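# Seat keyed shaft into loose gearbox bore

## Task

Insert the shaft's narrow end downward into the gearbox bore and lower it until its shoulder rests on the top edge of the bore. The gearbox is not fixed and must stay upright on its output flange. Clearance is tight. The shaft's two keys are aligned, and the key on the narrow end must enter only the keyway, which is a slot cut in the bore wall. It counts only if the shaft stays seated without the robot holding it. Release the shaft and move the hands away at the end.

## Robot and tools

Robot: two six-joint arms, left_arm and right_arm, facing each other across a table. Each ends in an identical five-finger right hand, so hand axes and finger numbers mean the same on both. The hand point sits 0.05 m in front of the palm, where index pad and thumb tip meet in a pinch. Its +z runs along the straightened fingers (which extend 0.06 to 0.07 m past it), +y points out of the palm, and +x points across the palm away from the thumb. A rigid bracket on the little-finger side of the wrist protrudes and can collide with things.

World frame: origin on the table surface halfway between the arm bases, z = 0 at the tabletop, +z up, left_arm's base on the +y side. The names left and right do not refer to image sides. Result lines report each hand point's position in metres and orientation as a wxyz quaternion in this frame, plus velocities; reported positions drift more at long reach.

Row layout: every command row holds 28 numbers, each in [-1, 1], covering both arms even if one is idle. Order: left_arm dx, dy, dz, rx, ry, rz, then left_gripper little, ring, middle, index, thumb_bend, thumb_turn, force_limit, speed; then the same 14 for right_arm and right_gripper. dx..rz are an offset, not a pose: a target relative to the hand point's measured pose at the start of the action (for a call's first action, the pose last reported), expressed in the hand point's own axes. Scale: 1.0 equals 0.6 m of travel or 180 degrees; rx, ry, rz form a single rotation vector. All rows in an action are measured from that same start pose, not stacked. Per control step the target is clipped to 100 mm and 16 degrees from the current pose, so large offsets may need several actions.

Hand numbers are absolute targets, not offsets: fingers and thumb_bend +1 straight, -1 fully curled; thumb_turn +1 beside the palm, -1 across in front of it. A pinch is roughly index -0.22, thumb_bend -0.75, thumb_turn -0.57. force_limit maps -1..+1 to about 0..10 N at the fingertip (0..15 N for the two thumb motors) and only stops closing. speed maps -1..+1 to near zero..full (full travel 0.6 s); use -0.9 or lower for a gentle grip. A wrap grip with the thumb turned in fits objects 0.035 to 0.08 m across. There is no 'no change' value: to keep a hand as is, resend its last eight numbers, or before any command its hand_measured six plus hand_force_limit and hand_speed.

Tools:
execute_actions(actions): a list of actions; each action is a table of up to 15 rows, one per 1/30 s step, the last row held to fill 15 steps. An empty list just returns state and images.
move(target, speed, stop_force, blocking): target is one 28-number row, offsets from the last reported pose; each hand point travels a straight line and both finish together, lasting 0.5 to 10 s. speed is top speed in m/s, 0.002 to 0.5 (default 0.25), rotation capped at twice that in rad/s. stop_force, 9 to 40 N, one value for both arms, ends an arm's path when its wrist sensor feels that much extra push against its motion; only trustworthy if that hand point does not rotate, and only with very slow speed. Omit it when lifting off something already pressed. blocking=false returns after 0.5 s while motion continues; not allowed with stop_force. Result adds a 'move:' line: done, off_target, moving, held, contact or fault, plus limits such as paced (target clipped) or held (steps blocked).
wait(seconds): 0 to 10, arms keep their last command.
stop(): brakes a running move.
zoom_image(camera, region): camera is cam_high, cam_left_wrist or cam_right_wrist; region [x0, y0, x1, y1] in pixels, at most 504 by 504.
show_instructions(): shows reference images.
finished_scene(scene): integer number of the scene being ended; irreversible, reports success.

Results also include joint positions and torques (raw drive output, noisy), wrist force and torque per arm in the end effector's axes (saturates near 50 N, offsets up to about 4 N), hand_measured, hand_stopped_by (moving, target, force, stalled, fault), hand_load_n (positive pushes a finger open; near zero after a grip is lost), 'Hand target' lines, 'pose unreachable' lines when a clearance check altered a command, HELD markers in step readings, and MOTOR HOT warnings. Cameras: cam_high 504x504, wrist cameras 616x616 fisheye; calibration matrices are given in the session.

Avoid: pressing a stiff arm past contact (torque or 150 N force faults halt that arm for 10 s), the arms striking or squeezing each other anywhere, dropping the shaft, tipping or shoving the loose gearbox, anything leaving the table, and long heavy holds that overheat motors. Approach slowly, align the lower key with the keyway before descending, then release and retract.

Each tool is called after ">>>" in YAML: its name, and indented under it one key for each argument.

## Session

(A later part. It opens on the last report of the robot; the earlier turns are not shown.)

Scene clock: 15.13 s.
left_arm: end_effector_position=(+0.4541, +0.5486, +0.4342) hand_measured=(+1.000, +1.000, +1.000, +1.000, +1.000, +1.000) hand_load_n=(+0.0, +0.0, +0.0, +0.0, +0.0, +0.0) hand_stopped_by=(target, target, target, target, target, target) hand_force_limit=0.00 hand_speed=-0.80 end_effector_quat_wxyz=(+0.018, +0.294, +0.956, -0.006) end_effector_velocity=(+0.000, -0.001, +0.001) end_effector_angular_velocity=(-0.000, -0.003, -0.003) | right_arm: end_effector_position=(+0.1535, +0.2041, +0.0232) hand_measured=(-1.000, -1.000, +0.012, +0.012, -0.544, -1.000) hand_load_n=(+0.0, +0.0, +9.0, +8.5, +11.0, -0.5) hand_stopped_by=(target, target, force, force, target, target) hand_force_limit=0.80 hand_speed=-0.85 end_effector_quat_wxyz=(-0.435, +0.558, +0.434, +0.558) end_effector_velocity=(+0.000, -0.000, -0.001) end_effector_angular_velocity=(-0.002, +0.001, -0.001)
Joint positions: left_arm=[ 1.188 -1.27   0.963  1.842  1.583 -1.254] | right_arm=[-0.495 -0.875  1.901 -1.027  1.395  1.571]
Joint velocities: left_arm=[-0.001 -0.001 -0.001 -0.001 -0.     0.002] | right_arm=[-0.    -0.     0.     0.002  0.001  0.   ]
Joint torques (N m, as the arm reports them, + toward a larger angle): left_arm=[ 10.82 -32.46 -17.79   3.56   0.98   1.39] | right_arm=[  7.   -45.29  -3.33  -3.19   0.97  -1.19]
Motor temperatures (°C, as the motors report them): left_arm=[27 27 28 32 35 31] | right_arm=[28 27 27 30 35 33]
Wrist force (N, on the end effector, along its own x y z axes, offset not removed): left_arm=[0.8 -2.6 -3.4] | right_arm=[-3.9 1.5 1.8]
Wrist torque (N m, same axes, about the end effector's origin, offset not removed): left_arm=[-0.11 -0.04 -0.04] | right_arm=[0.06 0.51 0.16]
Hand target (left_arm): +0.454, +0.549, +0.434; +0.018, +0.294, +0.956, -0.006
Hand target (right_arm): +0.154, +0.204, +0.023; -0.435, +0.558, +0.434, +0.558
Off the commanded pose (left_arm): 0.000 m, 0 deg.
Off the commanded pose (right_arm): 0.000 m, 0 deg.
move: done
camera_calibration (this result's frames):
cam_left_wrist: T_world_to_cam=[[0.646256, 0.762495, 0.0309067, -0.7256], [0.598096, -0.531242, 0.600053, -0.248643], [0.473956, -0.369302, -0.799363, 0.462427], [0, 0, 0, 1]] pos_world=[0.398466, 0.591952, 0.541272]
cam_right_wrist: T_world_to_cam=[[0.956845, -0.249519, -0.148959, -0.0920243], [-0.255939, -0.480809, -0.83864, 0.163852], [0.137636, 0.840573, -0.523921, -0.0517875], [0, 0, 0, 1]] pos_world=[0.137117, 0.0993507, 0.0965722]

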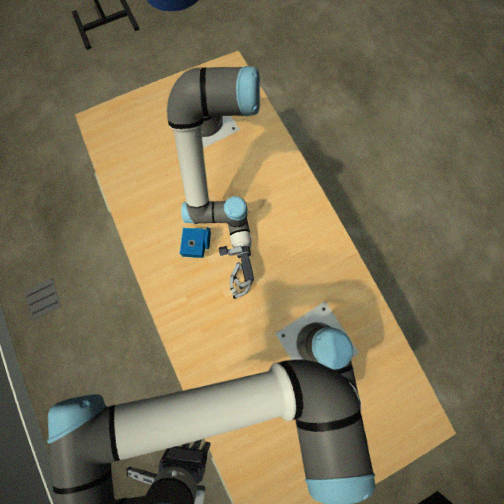

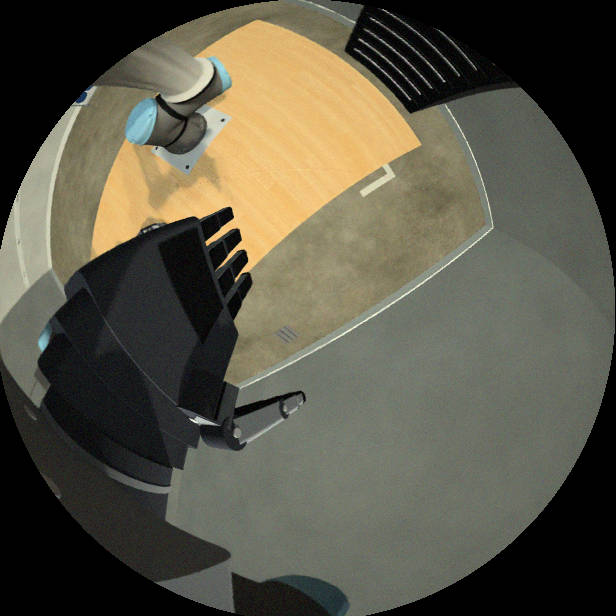

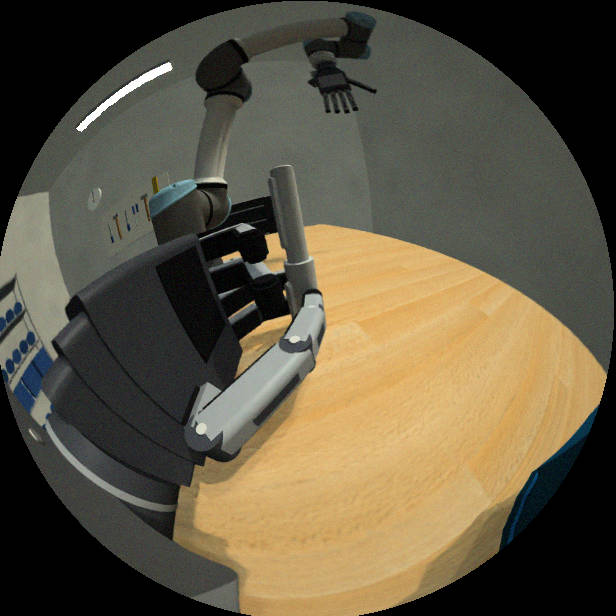

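>>> move:
  target: [0,0,0,0,0,0,1,1,1,1,1,1,0,-0.8,0.4,0,-0.1,-0.144,0,0,-1,-1,-0.2,-0.2,-0.55,-1,0.8,-0.85]
  speed: 0.1

>>> move:
  target: [0,0,0,0,0,0,-1,-1,-1,-1,1,1,0,0,0,0,0,0,0,-0.999,-1,-1,-0.2,-0.2,-0.55,-1,0.8,-0.85]
  speed: 0.3

Scene clock: 18.27 s.
left_arm: end_effector_position=(+0.4541, +0.5486, +0.4342) hand_measured=(+1.000, +1.000, +1.000, +1.000, +1.000, +1.000) hand_load_n=(+0.0, +0.0, +0.0, +0.0, +0.0, +0.0) hand_stopped_by=(target, target, target, target, target, target) hand_force_limit=0.00 hand_speed=-0.80 end_effector_quat_wxyz=(+0.018, +0.294, +0.956, -0.006) end_effector_velocity=(-0.000, +0.001, +0.000) end_effector_angular_velocity=(-0.000, -0.000, +0.001) | right_arm: end_effector_position=(+0.1382, +0.1456, +0.2631) hand_measured=(-1.000, -1.000, +0.012, +0.012, -0.544, -1.000) hand_load_n=(+0.0, +0.0, +9.0, +8.5, +11.0, -0.5) hand_stopped_by=(target, target, force, force, target, target) hand_force_limit=0.80 hand_speed=-0.85 end_effector_quat_wxyz=(-0.299, +0.641, +0.298, +0.642) end_effector_velocity=(-0.000, -0.000, +0.001) end_effector_angular_velocity=(+0.000, +0.000, -0.003)
Joint positions: left_arm=[ 1.188 -1.27   0.963  1.842  1.583 -1.254] | right_arm=[-0.282 -1.246  1.701 -0.456  2.061  1.57 ]
Joint velocities: left_arm=[ 0.001 -0.    -0.     0.     0.     0.   ] | right_arm=[ 0.001 -0.    -0.004  0.004  0.004  0.001]
Joint torques (N m, as the arm reports them, + toward a larger angle): left_arm=[ 10.67 -32.96 -18.02   3.5    1.16   1.52] | right_arm=[ 11.98 -39.49 -34.67  -0.52   2.79   1.76]
Motor temperatures (°C, as the motors report them): left_arm=[27 27 28 32 35 31] | right_arm=[28 27 27 30 35 33]
Wrist force (N, on the end effector, along its own x y z axes, offset not removed): left_arm=[-2.4 0.5 0.9] | right_arm=[-3.3 0.2 3.0]
Wrist torque (N m, same axes, about the end effector's origin, offset not removed): left_arm=[0.06 0.07 -0.02] | right_arm=[-0.16 -0.05 0.16]
Hand target (left_arm): +0.454, +0.549, +0.434; +0.018, +0.294, +0.956, -0.006
Hand target (right_arm): +0.138, +0.146, +0.263; -0.298, +0.641, +0.298, +0.642
Off the commanded pose (left_arm): 0.000 m, 0 deg.
Off the commanded pose (right_arm): 0.000 m, 0 deg.
move: done
camera_calibration (this result's frames):
cam_left_wrist: T_world_to_cam=[[0.646256, 0.762495, 0.0309067, -0.7256], [0.598096, -0.531242, 0.600053, -0.248643], [0.473956, -0.369302, -0.799363, 0.462427], [0, 0, 0, 1]] pos_world=[0.398466, 0.591952, 0.541272]
cam_right_wrist: T_world_to_cam=[[0.751669, -0.642409, -0.14935, 0.0293809], [-0.440189, -0.320015, -0.838942, 0.335188], [0.49115, 0.696349, -0.523327, 0.0971751], [0, 0, 0, 1]] pos_world=[0.0777339, 0.0584721, 0.336446]

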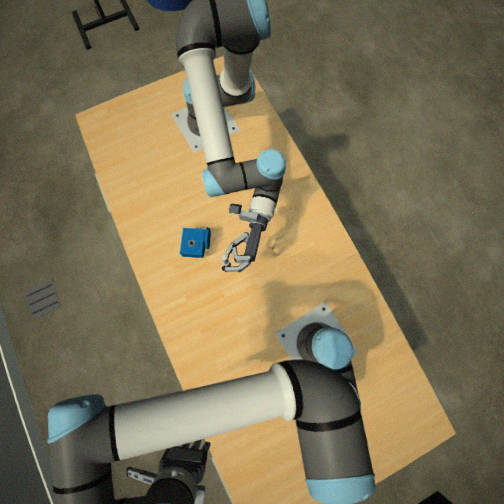

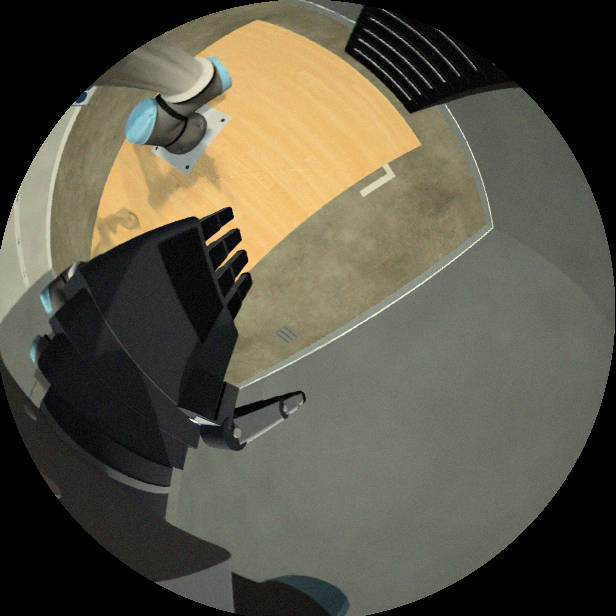

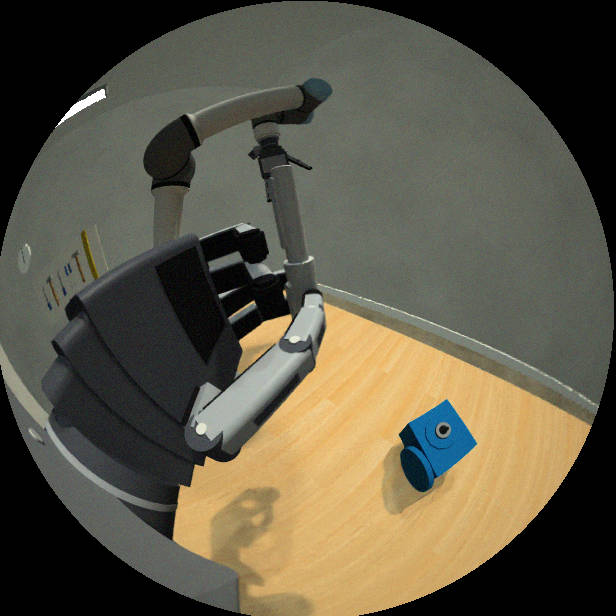

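Scene clock: 23.97 s.
left_arm: end_effector_position=(+0.4541, +0.5486, +0.4342) hand_measured=(-1.000, -1.000, -1.000, -1.000, +1.000, +1.000) hand_load_n=(+0.0, +0.0, +0.0, +0.0, +0.0, +0.0) hand_stopped_by=(target, target, target, target, target, target) hand_force_limit=0.00 hand_speed=0.00 end_effector_quat_wxyz=(+0.018, +0.294, +0.956, -0.006) end_effector_velocity=(+0.001, -0.000, +0.000) end_effector_angular_velocity=(-0.001, -0.001, +0.002) | right_arm: end_effector_position=(+0.1383, +0.1456, +0.2632) hand_measured=(-1.000, -1.000, +0.014, +0.012, -0.544, -1.000) hand_load_n=(+0.0, +0.0, +9.5, +8.0, +11.0, -1.5) hand_stopped_by=(target, target, force, force, target, target) hand_force_limit=0.80 hand_speed=-0.85 end_effector_quat_wxyz=(+0.641, -0.297, +0.641, +0.300) end_effector_velocity=(+0.000, +0.000, +0.000) end_effector_angular_velocity=(-0.006, -0.006, -0.001)
Joint positions: left_arm=[ 1.188 -1.27   0.963  1.842  1.583 -1.254] | right_arm=[-0.532 -1.325  1.994 -0.671  1.81  -1.567]
Joint velocities: left_arm=[-0.     0.001 -0.002 -0.     0.001 -0.002] | right_arm=[-0.001 -0.001 -0.001  0.002 -0.    -0.008]
Joint torques (N m, as the arm reports them, + toward a larger angle): left_arm=[ 10.55 -32.99 -18.     3.5    1.12   1.42] | right_arm=[-14.38 -34.32 -30.17  -0.84  -3.03  -1.16]
Motor temperatures (°C, as the motors report them): left_arm=[27 27 28 32 35 31] | right_arm=[28 27 27 30 35 33]
Wrist force (N, on the end effector, along its own x y z axes, offset not removed): left_arm=[-3.6 1.2 0.9] | right_arm=[0.1 -2.0 2.2]
Wrist torque (N m, same axes, about the end effector's origin, offset not removed): left_arm=[0.14 0.50 -0.12] | right_arm=[-0.53 0.34 0.06]
Hand target (left_arm): +0.454, +0.549, +0.434; +0.018, +0.294, +0.956, -0.006
Hand target (right_arm): +0.138, +0.146, +0.263; +0.641, -0.297, +0.641, +0.300
Off the commanded pose (left_arm): 0.000 m, 0 deg.
Off the commanded pose (right_arm): 0.000 m, 0 deg.
move: done
camera_calibration (this result's frames):
cam_left_wrist: T_world_to_cam=[[0.646256, 0.762495, 0.0309071, -0.7256], [0.598096, -0.531242, 0.600053, -0.248644], [0.473956, -0.369302, -0.799363, 0.462427], [0, 0, 0, 1]] pos_world=[0.398466, 0.591952, 0.541272]
cam_right_wrist: T_world_to_cam=[[-0.760647, 0.630801, 0.15332, -0.0264908], [-0.239835, -0.492541, 0.83659, -0.108296], [0.603238, 0.599578, 0.525938, -0.180361], [0, 0, 0, 1]] pos_world=[0.062677, 0.0715103, 0.18952]

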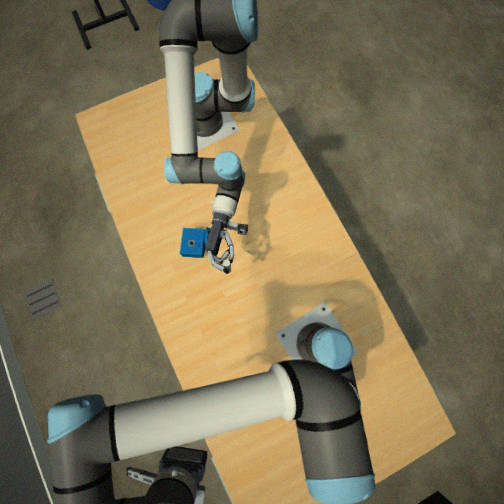

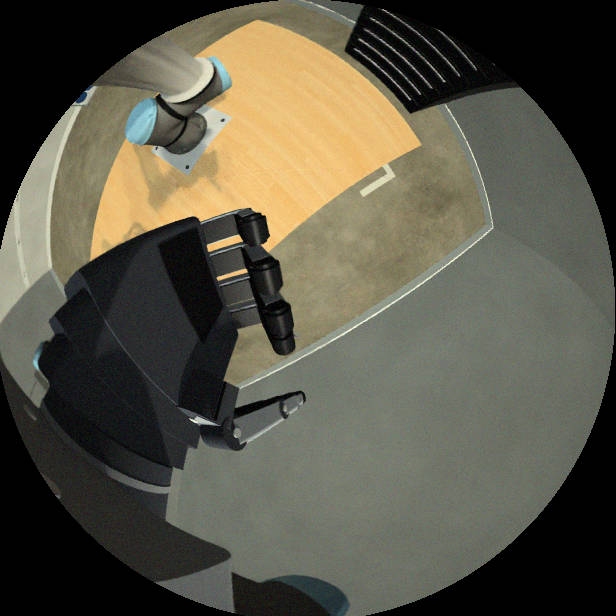

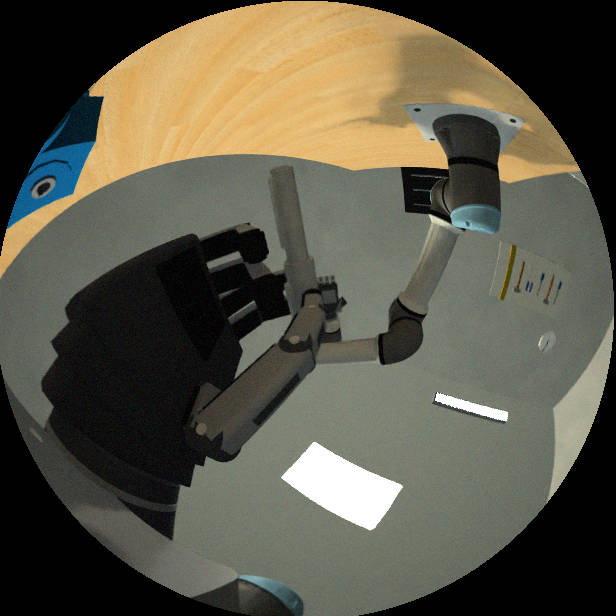

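>>> move:
  target: [-0.387,-0.641,0.39,0,0,-0.9,-1,-1,-1,-1,1,1,0,0,0.097,-0.275,-0.13,0,0,-0.001,-1,-1,-0.2,-0.2,-0.55,-1,0.8,-0.85]
  speed: 0.3

>>> zoom_image:
  camera: "cam_right_wrist"
  region: [200,80,360,240]

>>> zoom_image:
  camera: "cam_left_wrist"
  region: [390,240,510,360]

Scene clock: 29.33 s.
left_arm: end_effector_position=(+0.4362, +0.0950, +0.2093) hand_measured=(-1.000, -1.000, -1.000, -1.000, +1.000, +1.000) hand_load_n=(+0.0, +0.0, +0.0, +0.0, +0.0, +0.0) hand_stopped_by=(target, target, target, target, target, target) hand_force_limit=0.00 hand_speed=0.00 end_effector_quat_wxyz=(+0.004, +0.898, -0.440, +0.018) end_effector_velocity=(-0.000, -0.001, -0.001) end_effector_angular_velocity=(+0.004, +0.002, +0.008) | right_arm: end_effector_position=(+0.2142, -0.0202, +0.2043) hand_measured=(-1.000, -1.000, +0.014, +0.012, -0.544, -1.000) hand_load_n=(+0.0, +0.0, +9.5, +8.0, +11.0, -1.5) hand_stopped_by=(target, target, force, force, target, target) hand_force_limit=0.80 hand_speed=-0.85 end_effector_quat_wxyz=(+0.641, -0.297, +0.641, +0.299) end_effector_velocity=(+0.000, -0.000, +0.001) end_effector_angular_velocity=(+0.002, -0.003, +0.001)
Joint positions: left_arm=[ 0.629 -0.563  0.37   1.727  1.564 -4.64 ] | right_arm=[-1.027 -1.501  2.429 -0.929  1.316 -1.569]
Joint velocities: left_arm=[-0.001  0.005 -0.005  0.004 -0.001 -0.01 ] | right_arm=[-0.002 -0.     0.001 -0.004 -0.003  0.   ]
Joint torques (N m, as the arm reports them, + toward a larger angle): left_arm=[-12.41 -49.13 -26.86   4.42  -1.72  -1.22] | right_arm=[-13.56 -23.1   -5.87  -3.64  -2.86  -1.26]
Motor temperatures (°C, as the motors report them): left_arm=[27 27 28 32 35 31] | right_arm=[28 27 27 30 35 33]
Wrist force (N, on the end effector, along its own x y z axes, offset not removed): left_arm=[-2.7 1.2 -2.7] | right_arm=[3.0 1.1 -1.4]
Wrist torque (N m, same axes, about the end effector's origin, offset not removed): left_arm=[0.41 0.44 -0.07] | right_arm=[0.05 0.00 0.29]
Hand target (left_arm): +0.436, +0.095, +0.209; +0.004, +0.898, -0.440, +0.018
Hand target (right_arm): +0.214, -0.020, +0.204; +0.641, -0.297, +0.641, +0.299
Off the commanded pose (left_arm): 0.001 m, 0 deg.
Off the commanded pose (right_arm): 0.000 m, 0 deg.
move: done
camera_calibration (this result's frames):
cam_left_wrist: T_world_to_cam=[[-0.851849, -0.523576, 0.0148512, 0.417878], [-0.433461, 0.720584, 0.541175, -0.000610116], [-0.294048, 0.454562, -0.840779, 0.388958], [0, 0, 0, 1]] pos_world=[0.470077, 0.042425, 0.321152]
cam_right_wrist: T_world_to_cam=[[-0.760929, 0.631079, 0.150753, 0.145413], [-0.241515, -0.491136, 0.836933, -0.122165], [0.602211, 0.600437, 0.526134, -0.0955796], [0, 0, 0, 1]] pos_world=[0.138703, -0.0943769, 0.13061]

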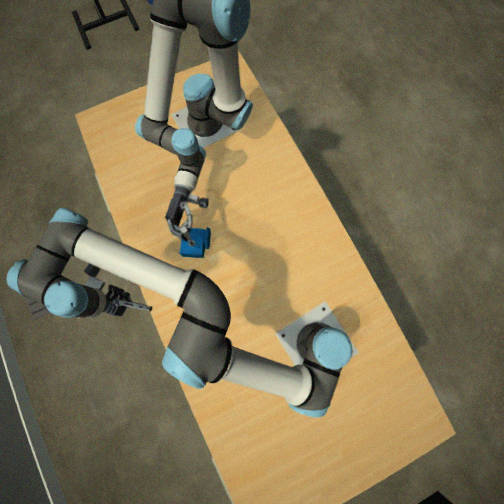

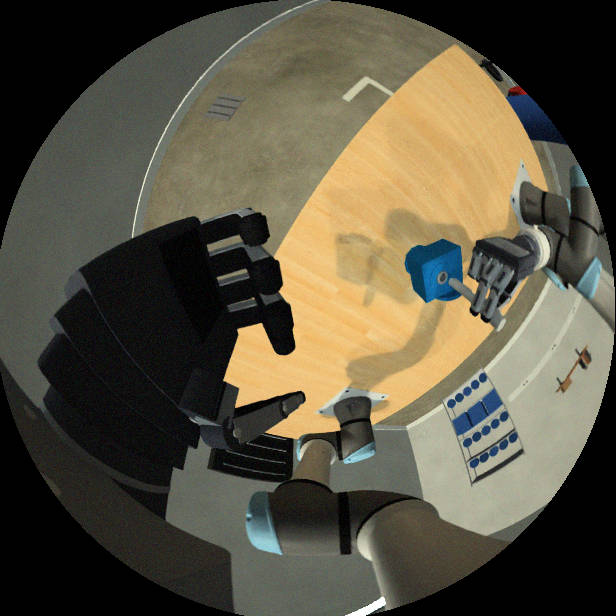

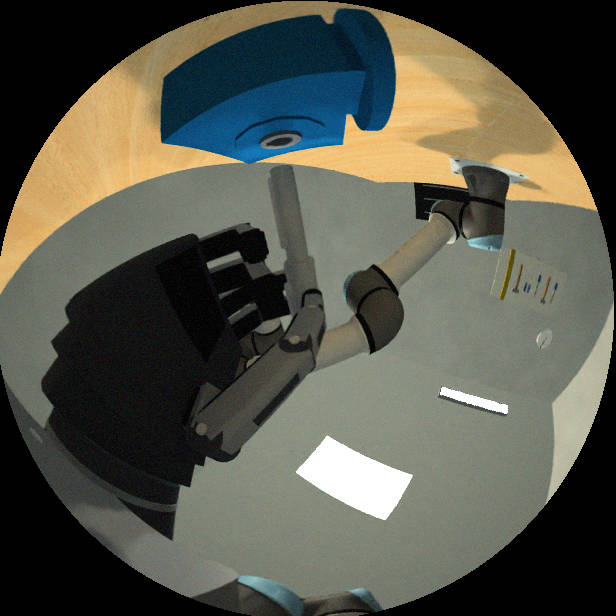

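Region (200, 80, 360, 240) of cam_right_wrist's 616x616 image, scaled by 3.150, with more detail than that image has.

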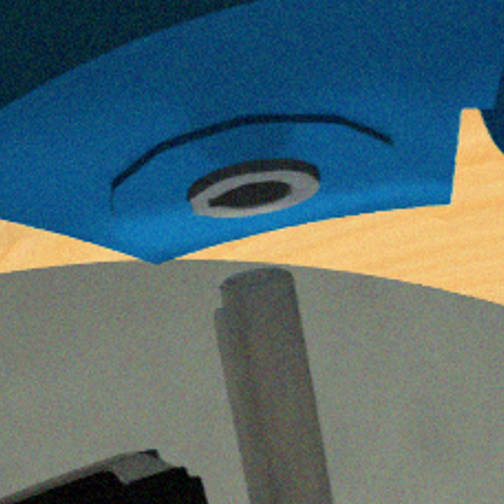

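Region (390, 240, 510, 360) of cam_left_wrist's 616x616 image, scaled by 4.200, with more detail than that image has.

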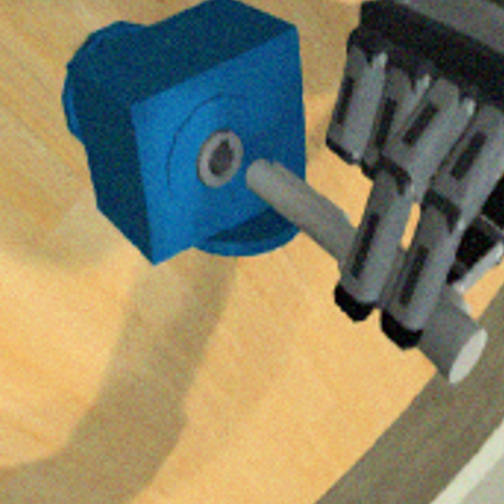

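>>> move:
  target: [0,0,0,0,0,0,-1,-1,-1,-1,1,1,0,0,0.018,0.002,0.006,0,0,0,-1,-1,-0.2,-0.2,-0.55,-1,0.8,-0.85]
  speed: 0.02

>>> zoom_image:
  camera: "cam_right_wrist"
  region: [240,120,320,200]

>>> zoom_image:
  camera: "cam_left_wrist"
  region: [425,255,475,305]

Scene clock: 30.40 s.
left_arm: end_effector_position=(+0.4362, +0.0950, +0.2093) hand_measured=(-1.000, -1.000, -1.000, -1.000, +1.000, +1.000) hand_load_n=(+0.0, +0.0, +0.0, +0.0, +0.0, +0.0) hand_stopped_by=(target, target, target, target, target, target) hand_force_limit=0.00 hand_speed=0.00 end_effector_quat_wxyz=(+0.004, +0.898, -0.440, +0.018) end_effector_velocity=(-0.000, +0.000, +0.001) end_effector_angular_velocity=(-0.001, -0.002, -0.001) | right_arm: end_effector_position=(+0.2156, -0.0167, +0.1935) hand_measured=(-1.000, -1.000, +0.014, +0.012, -0.544, -1.000) hand_load_n=(+0.0, +0.0, +9.5, +8.0, +11.0, -1.5) hand_stopped_by=(target, target, force, force, target, target) hand_force_limit=0.80 hand_speed=-0.85 end_effector_quat_wxyz=(+0.641, -0.297, +0.641, +0.299) end_effector_velocity=(+0.000, +0.001, -0.001) end_effector_angular_velocity=(+0.001, -0.001, +0.000)
Joint positions: left_arm=[ 0.629 -0.563  0.37   1.727  1.564 -4.64 ] | right_arm=[-1.019 -1.461  2.429 -0.969  1.324 -1.569]
Joint velocities: left_arm=[-0.001 -0.002  0.    -0.    -0.001  0.001] | right_arm=[ 0.001  0.004 -0.001 -0.004  0.    -0.   ]
Joint torques (N m, as the arm reports them, + toward a larger angle): left_arm=[  1.75 -62.69  -9.35   0.25   0.72   1.95] | right_arm=[ 13.07  -9.86 -26.61  -3.71   2.79  -0.6 ]
Motor temperatures (°C, as the motors report them): left_arm=[27 27 28 32 35 31] | right_arm=[28 27 27 30 35 33]
Wrist force (N, on the end effector, along its own x y z axes, offset not removed): left_arm=[-4.9 -1.7 2.7] | right_arm=[0.3 1.3 1.6]
Wrist torque (N m, same axes, about the end effector's origin, offset not removed): left_arm=[-0.35 0.61 -0.15] | right_arm=[-0.01 0.39 0.11]
Hand target (left_arm): +0.436, +0.095, +0.209; +0.004, +0.898, -0.440, +0.018
Hand target (right_arm): +0.216, -0.017, +0.193; +0.641, -0.297, +0.641, +0.299
Off the commanded pose (left_arm): 0.000 m, 0 deg.
Off the commanded pose (right_arm): 0.000 m, 0 deg.
move: done
camera_calibration (this result's frames):
cam_left_wrist: T_world_to_cam=[[-0.851891, -0.52351, 0.0148124, 0.417857], [-0.433419, 0.720602, 0.541184, -0.000618061], [-0.293989, 0.45461, -0.840774, 0.388932], [0, 0, 0, 1]] pos_world=[0.470042, 0.0423854, 0.321148]
cam_right_wrist: T_world_to_cam=[[-0.760908, 0.631105, 0.15075, 0.145874], [-0.241399, -0.490992, 0.83705, -0.111119], [0.602284, 0.600527, 0.525948, -0.0927654], [0, 0, 0, 1]] pos_world=[0.140043, -0.0909121, 0.119812]

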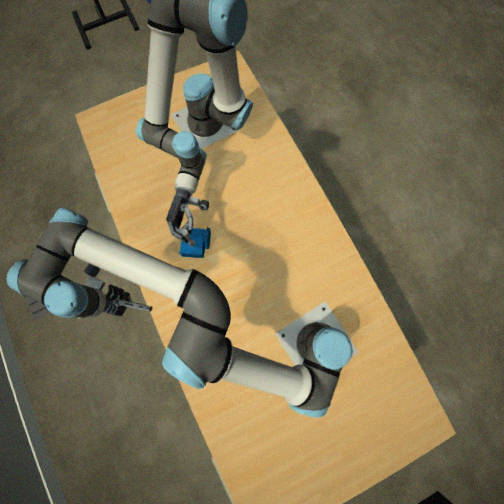

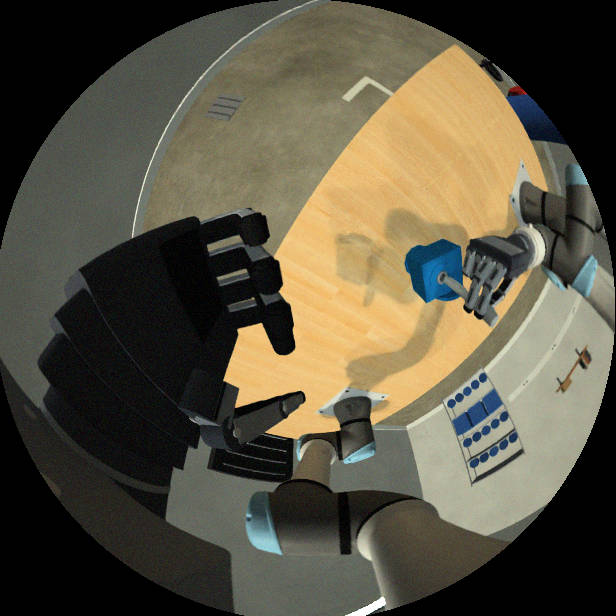

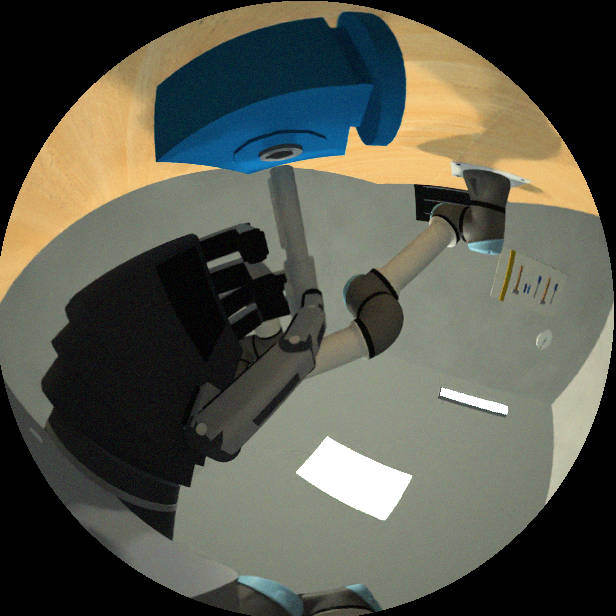

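Region (240, 120, 320, 200) of cam_right_wrist's 616x616 image, scaled by 6.300, with more detail than that image has.

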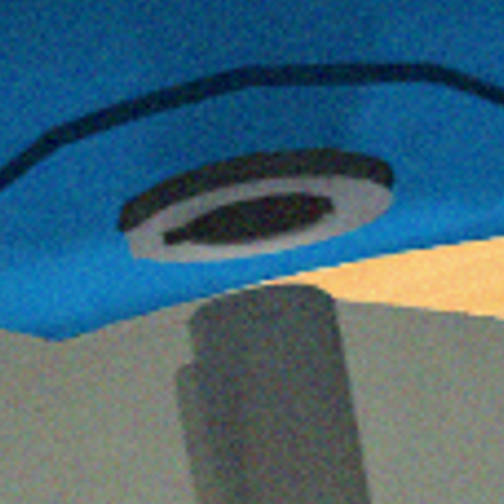

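Region (425, 255, 475, 305) of cam_left_wrist's 616x616 image, scaled by 10.080, with more detail than that image has.

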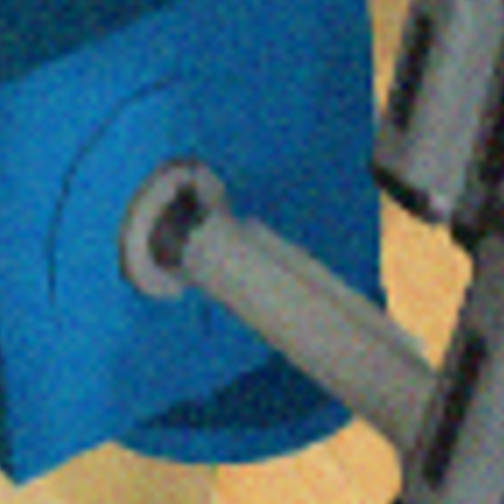

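>>> move:
  target: [0,0,0,0,0,0,-1,-1,-1,-1,1,1,0,0,0.008,-0.0043,0.002,-0.083,0,0,-1,-1,-0.2,-0.2,-0.55,-1,0.8,-0.85]
  speed: 0.08

>>> zoom_image:
  camera: "cam_right_wrist"
  region: [240,120,320,200]

>>> zoom_image:
  camera: "cam_left_wrist"
  region: [425,255,475,305]

Scene clock: 32.60 s.
left_arm: end_effector_position=(+0.4362, +0.0950, +0.2093) hand_measured=(-1.000, -1.000, -1.000, -1.000, +1.000, +1.000) hand_load_n=(+0.0, +0.0, +0.0, +0.0, +0.0, +0.0) hand_stopped_by=(target, target, target, target, target, target) hand_force_limit=0.00 hand_speed=0.00 end_effector_quat_wxyz=(+0.004, +0.898, -0.440, +0.018) end_effector_velocity=(-0.000, +0.000, -0.002) end_effector_angular_velocity=(+0.002, +0.002, -0.000) | right_arm: end_effector_position=(+0.2183, -0.0175, +0.1888) hand_measured=(-1.000, -1.000, +0.014, +0.012, -0.544, -1.000) hand_load_n=(+0.0, +0.0, +9.5, +8.0, +11.0, -1.5) hand_stopped_by=(target, target, force, force, target, target) hand_force_limit=0.80 hand_speed=-0.85 end_effector_quat_wxyz=(+0.597, -0.378, +0.597, +0.380) end_effector_velocity=(+0.001, +0.000, +0.000) end_effector_angular_velocity=(+0.001, -0.002, +0.007)
Joint positions: left_arm=[ 0.629 -0.563  0.37   1.727  1.564 -4.64 ] | right_arm=[-1.208 -1.407  2.382 -0.977  0.874 -1.568]
Joint velocities: left_arm=[0.    0.002 0.001 0.    0.    0.   ] | right_arm=[-0.004  0.003 -0.004 -0.001 -0.011 -0.   ]
Joint torques (N m, as the arm reports them, + toward a larger angle): left_arm=[  6.68 -59.77 -12.08   0.57  -1.66   1.56] | right_arm=[-14.54 -11.27 -26.21  -0.14  -2.85   1.55]
Motor temperatures (°C, as the motors report them): left_arm=[27 27 28 32 35 31] | right_arm=[28 27 27 30 35 33]
Wrist force (N, on the end effector, along its own x y z axes, offset not removed): left_arm=[-3.0 -1.4 3.3] | right_arm=[0.5 -2.5 1.2]
Wrist torque (N m, same axes, about the end effector's origin, offset not removed): left_arm=[-0.26 0.44 -0.17] | right_arm=[-0.66 0.31 0.00]
Hand target (left_arm): +0.436, +0.095, +0.209; +0.004, +0.898, -0.440, +0.018
Hand target (right_arm): +0.218, -0.018, +0.189; +0.597, -0.378, +0.597, +0.380
Off the commanded pose (left_arm): 0.000 m, 0 deg.
Off the commanded pose (right_arm): 0.000 m, 0 deg.
move: done
camera_calibration (this result's frames):
cam_left_wrist: T_world_to_cam=[[-0.851894, -0.523505, 0.0148116, 0.417858], [-0.433417, 0.720606, 0.541181, -0.000619293], [-0.293985, 0.454609, -0.840776, 0.388931], [0, 0, 0, 1]] pos_world=[0.470042, 0.0423857, 0.321149]
cam_right_wrist: T_world_to_cam=[[-0.897651, 0.414183, 0.150579, 0.175276], [-0.107201, -0.536624, 0.836984, -0.136992], [0.427469, 0.735178, 0.526102, -0.0509631], [0, 0, 0, 1]] pos_world=[0.164437, -0.108643, 0.115079]

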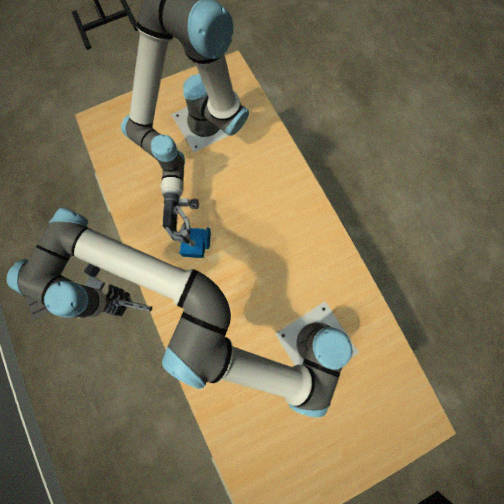

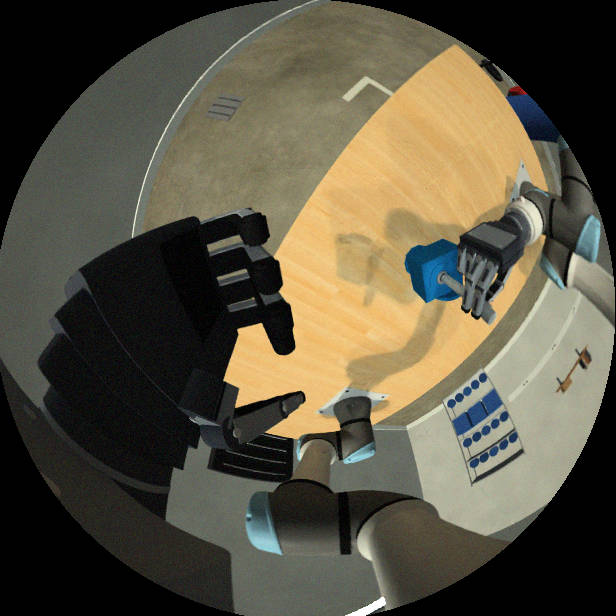

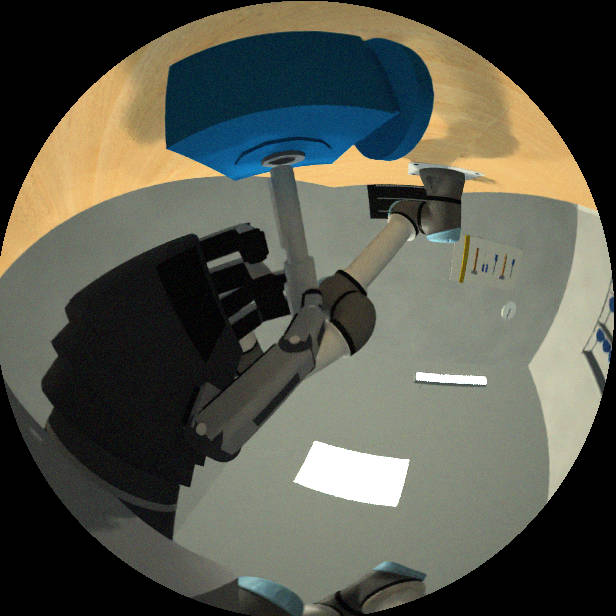

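Region (240, 120, 320, 200) of cam_right_wrist's 616x616 image, scaled by 6.300, with more detail than that image has.

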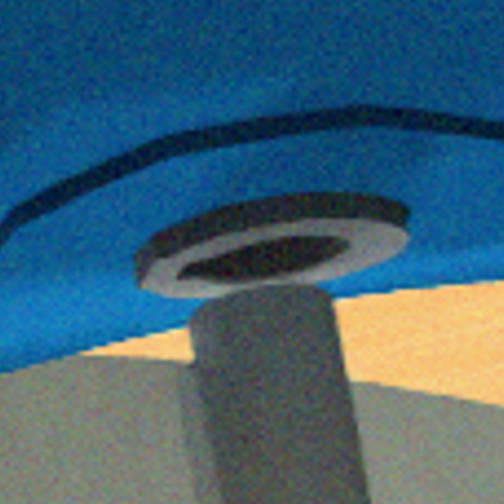

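Region (425, 255, 475, 305) of cam_left_wrist's 616x616 image, scaled by 10.080, with more detail than that image has.

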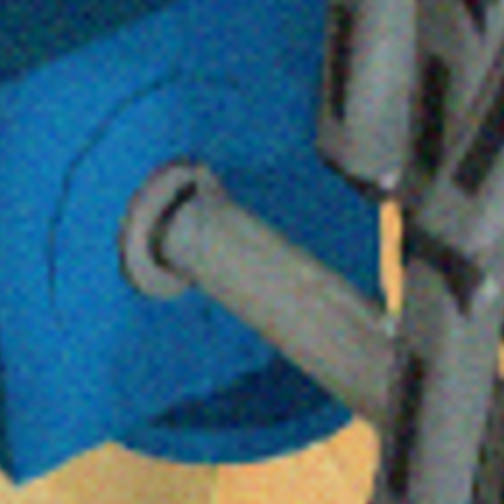

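>>> move:
  target: [0,0,0,0,0,0,-1,-1,-1,-1,1,1,0,0,0.003,0.0026,0.001,0,0,0,-1,-1,-0.2,-0.2,-0.55,-1,0.8,-0.85]
  speed: 0.01

>>> move:
  target: [0,0,0,0,0,0,-1,-1,-1,-1,1,1,0,0,0.03,0,0,0,0,0,-1,-1,-0.2,-0.2,-0.55,-1,0.8,-0.85]
  speed: 0.005
  stop_force: 9

>>> zoom_image:
  camera: "cam_right_wrist"
  region: [240,120,320,200]

>>> zoom_image:
  camera: "cam_left_wrist"
  region: [425,255,475,305]

Scene clock: 33.47 s.
left_arm: end_effector_position=(+0.4362, +0.0950, +0.2093) hand_measured=(-1.000, -1.000, -1.000, -1.000, +1.000, +1.000) hand_load_n=(+0.0, +0.0, +0.0, +0.0, +0.0, +0.0) hand_stopped_by=(target, target, target, target, target, target) hand_force_limit=0.00 hand_speed=0.00 end_effector_quat_wxyz=(+0.004, +0.898, -0.440, +0.018) end_effector_velocity=(+0.000, +0.000, -0.000) end_effector_angular_velocity=(+0.002, -0.001, -0.001) | right_arm: end_effector_position=(+0.2172, -0.0164, +0.1870) hand_measured=(-1.000, -1.000, +0.014, +0.012, -0.544, -1.000) hand_load_n=(+0.0, +0.0, +9.5, +8.0, +11.0, -1.5) hand_stopped_by=(target, target, force, force, target, target) hand_force_limit=0.80 hand_speed=-0.85 end_effector_quat_wxyz=(+0.597, -0.378, +0.597, +0.380) end_effector_velocity=(+0.000, +0.000, -0.000) end_effector_angular_velocity=(+0.000, -0.000, -0.000)
Joint positions: left_arm=[ 0.629 -0.563  0.37   1.727  1.564 -4.64 ] | right_arm=[-1.203 -1.402  2.383 -0.984  0.88  -1.568]
Joint velocities: left_arm=[-0.     0.001 -0.     0.001 -0.002  0.001] | right_arm=[ 0.002  0.001 -0.001 -0.001  0.002 -0.   ]
Joint torques (N m, as the arm reports them, + toward a larger angle): left_arm=[  6.35 -59.39 -12.54   0.63  -1.66   1.43] | right_arm=[ 12.09 -11.08  -4.01  -3.08   2.84  -1.38]
Motor temperatures (°C, as the motors report them): left_arm=[27 27 28 32 35 31] | right_arm=[28 27 27 30 35 33]
Wrist force (N, on the end effector, along its own x y z axes, offset not removed): left_arm=[-6.6 0.6 0.9] | right_arm=[1.2 -1.3 3.6]
Wrist torque (N m, same axes, about the end effector's origin, offset not removed): left_arm=[0.08 0.91 -0.46] | right_arm=[-0.42 0.16 0.01]
Hand target (left_arm): +0.436, +0.095, +0.209; +0.004, +0.898, -0.440, +0.018
Hand target (right_arm): +0.217, -0.016, +0.187; +0.597, -0.378, +0.597, +0.380
Off the commanded pose (left_arm): 0.000 m, 0 deg.
Off the commanded pose (right_arm): 0.000 m, 0 deg.
move: done
camera_calibration (this result's frames):
cam_left_wrist: T_world_to_cam=[[-0.851894, -0.523505, 0.0148114, 0.417858], [-0.433417, 0.720606, 0.541181, -0.00061924], [-0.293984, 0.454609, -0.840776, 0.388931], [0, 0, 0, 1]] pos_world=[0.470042, 0.0423857, 0.321149]
cam_right_wrist: T_world_to_cam=[[-0.897645, 0.414191, 0.150599, 0.174046], [-0.107187, -0.536625, 0.836985, -0.135004], [0.427487, 0.735173, 0.526095, -0.0504309], [0, 0, 0, 1]] pos_world=[0.163319, -0.107459, 0.113317]

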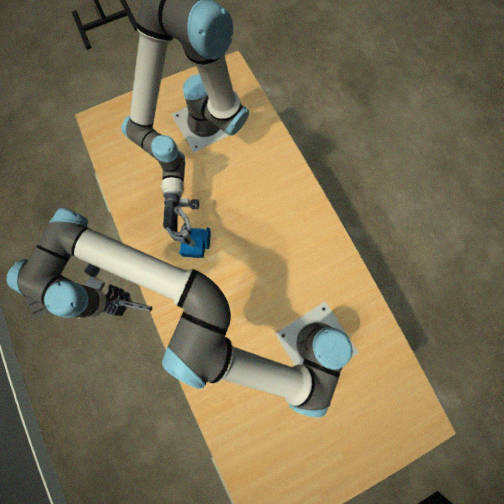

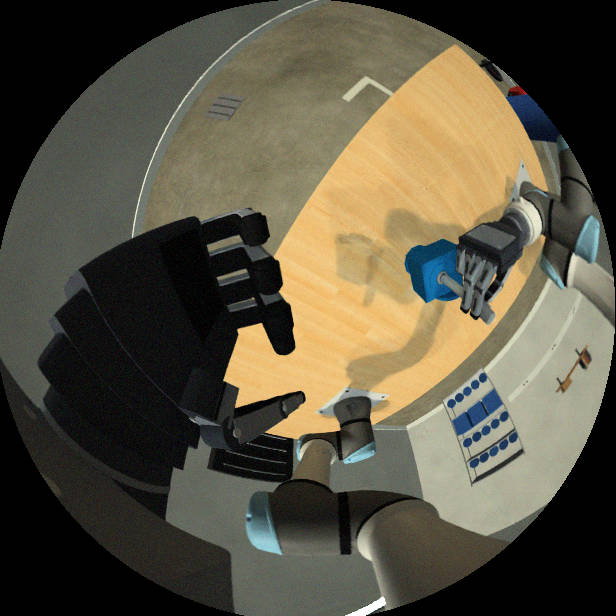

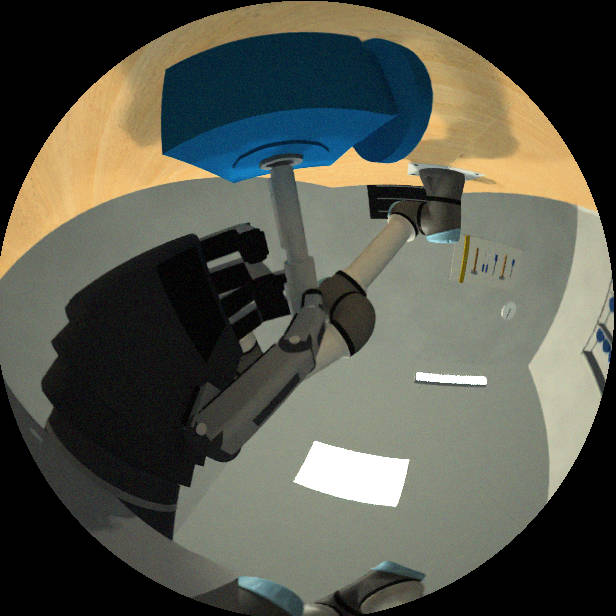

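Scene clock: 35.63 s.
left_arm: end_effector_position=(+0.4362, +0.0950, +0.2093) hand_measured=(-1.000, -1.000, -1.000, -1.000, +1.000, +1.000) hand_load_n=(+0.0, +0.0, +0.0, +0.0, +0.0, +0.0) hand_stopped_by=(target, target, target, target, target, target) hand_force_limit=0.00 hand_speed=0.00 end_effector_quat_wxyz=(+0.004, +0.898, -0.440, +0.018) end_effector_velocity=(+0.000, -0.000, +0.000) end_effector_angular_velocity=(-0.002, -0.001, +0.000) | right_arm: end_effector_position=(+0.2171, -0.0164, +0.1779) hand_measured=(-1.000, -1.000, +0.014, +0.012, -0.544, -1.000) hand_load_n=(+0.0, +0.0, +8.5, +9.5, +10.5, +3.0) hand_stopped_by=(target, target, force, force, target, target) hand_force_limit=0.80 hand_speed=-0.85 end_effector_quat_wxyz=(+0.597, -0.378, +0.597, +0.380) end_effector_velocity=(-0.000, -0.000, +0.001) end_effector_angular_velocity=(+0.000, -0.000, +0.001)
Joint positions: left_arm=[ 0.629 -0.563  0.37   1.727  1.564 -4.64 ] | right_arm=[-1.203 -1.376  2.39  -1.016  0.88  -1.568]
Joint velocities: left_arm=[ 0.    -0.001  0.    -0.002  0.    -0.   ] | right_arm=[-0.    -0.004 -0.     0.004 -0.001  0.   ]
Joint torques (N m, as the arm reports them, + toward a larger angle): left_arm=[  6.48 -59.66 -13.18   0.62  -1.52   1.49] | right_arm=[ -2.37 -22.98 -17.83   1.04  -2.31  -1.36]
Motor temperatures (°C, as the motors report them): left_arm=[27 27 28 32 35 31] | right_arm=[28 27 27 30 35 33]
Wrist force (N, on the end effector, along its own x y z axes, offset not removed): left_arm=[-4.3 2.7 1.5] | right_arm=[-7.0 -0.3 4.5]
Wrist torque (N m, same axes, about the end effector's origin, offset not removed): left_arm=[0.35 0.52 -0.29] | right_arm=[-0.75 0.12 0.19]
Hand target (left_arm): +0.436, +0.095, +0.209; +0.004, +0.898, -0.440, +0.018
Hand target (right_arm): +0.217, -0.016, +0.178; +0.597, -0.378, +0.597, +0.380
Off the commanded pose (left_arm): 0.000 m, 0 deg.
Off the commanded pose (right_arm): 0.009 m, 0 deg.
move: contact (right_arm)
camera_calibration (this result's frames):
cam_left_wrist: T_world_to_cam=[[-0.851894, -0.523505, 0.0148113, 0.417858], [-0.433417, 0.720606, 0.541181, -0.000619285], [-0.293984, 0.454609, -0.840776, 0.388931], [0, 0, 0, 1]] pos_world=[0.470042, 0.0423858, 0.321149]
cam_right_wrist: T_world_to_cam=[[-0.897629, 0.41418, 0.150723, 0.175326], [-0.107014, -0.536538, 0.837063, -0.127489], [0.427563, 0.735243, 0.525935, -0.0456205], [0, 0, 0, 1]] pos_world=[0.16324, -0.107477, 0.104284]

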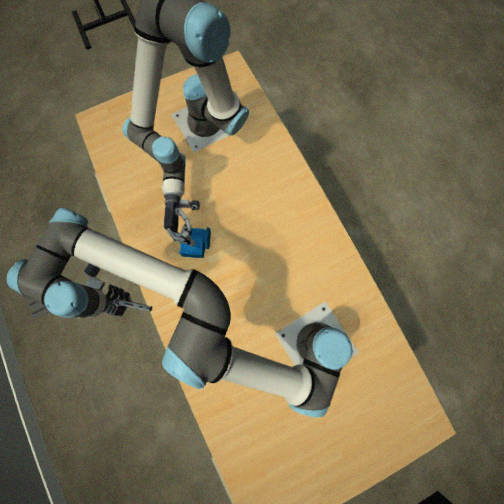

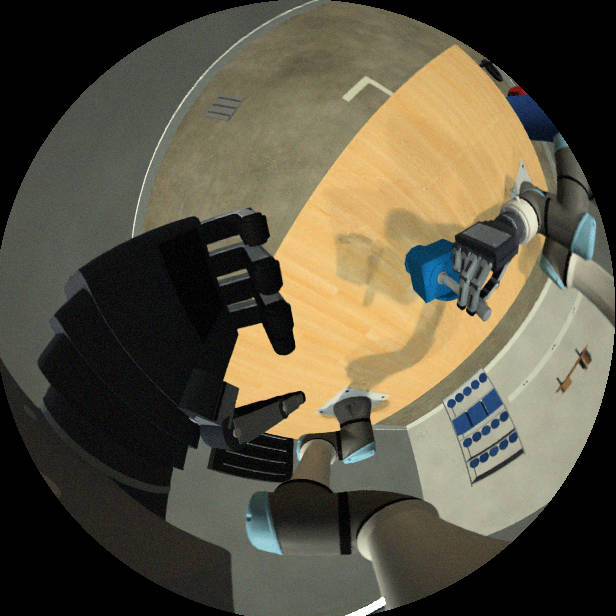

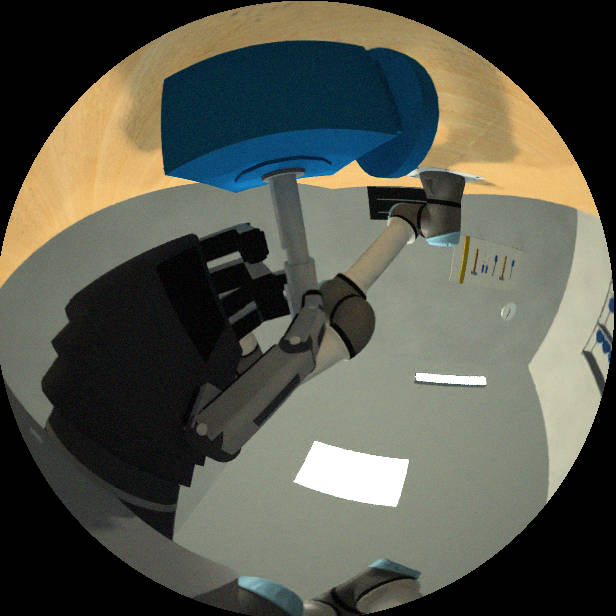

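Region (240, 120, 320, 200) of cam_right_wrist's 616x616 image, scaled by 6.300, with more detail than that image has.

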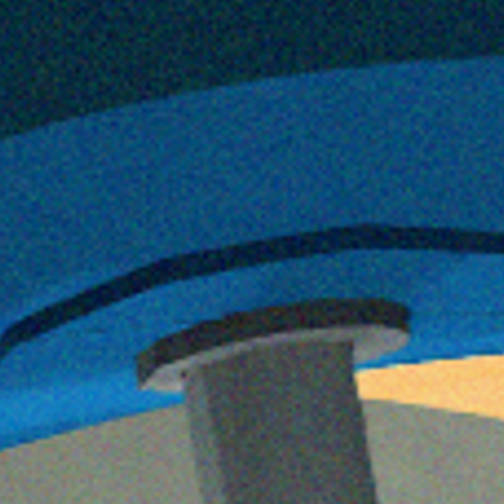

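Region (425, 255, 475, 305) of cam_left_wrist's 616x616 image, scaled by 10.080, with more detail than that image has.

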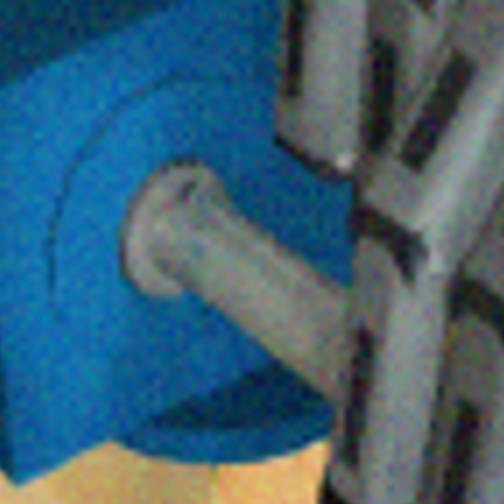

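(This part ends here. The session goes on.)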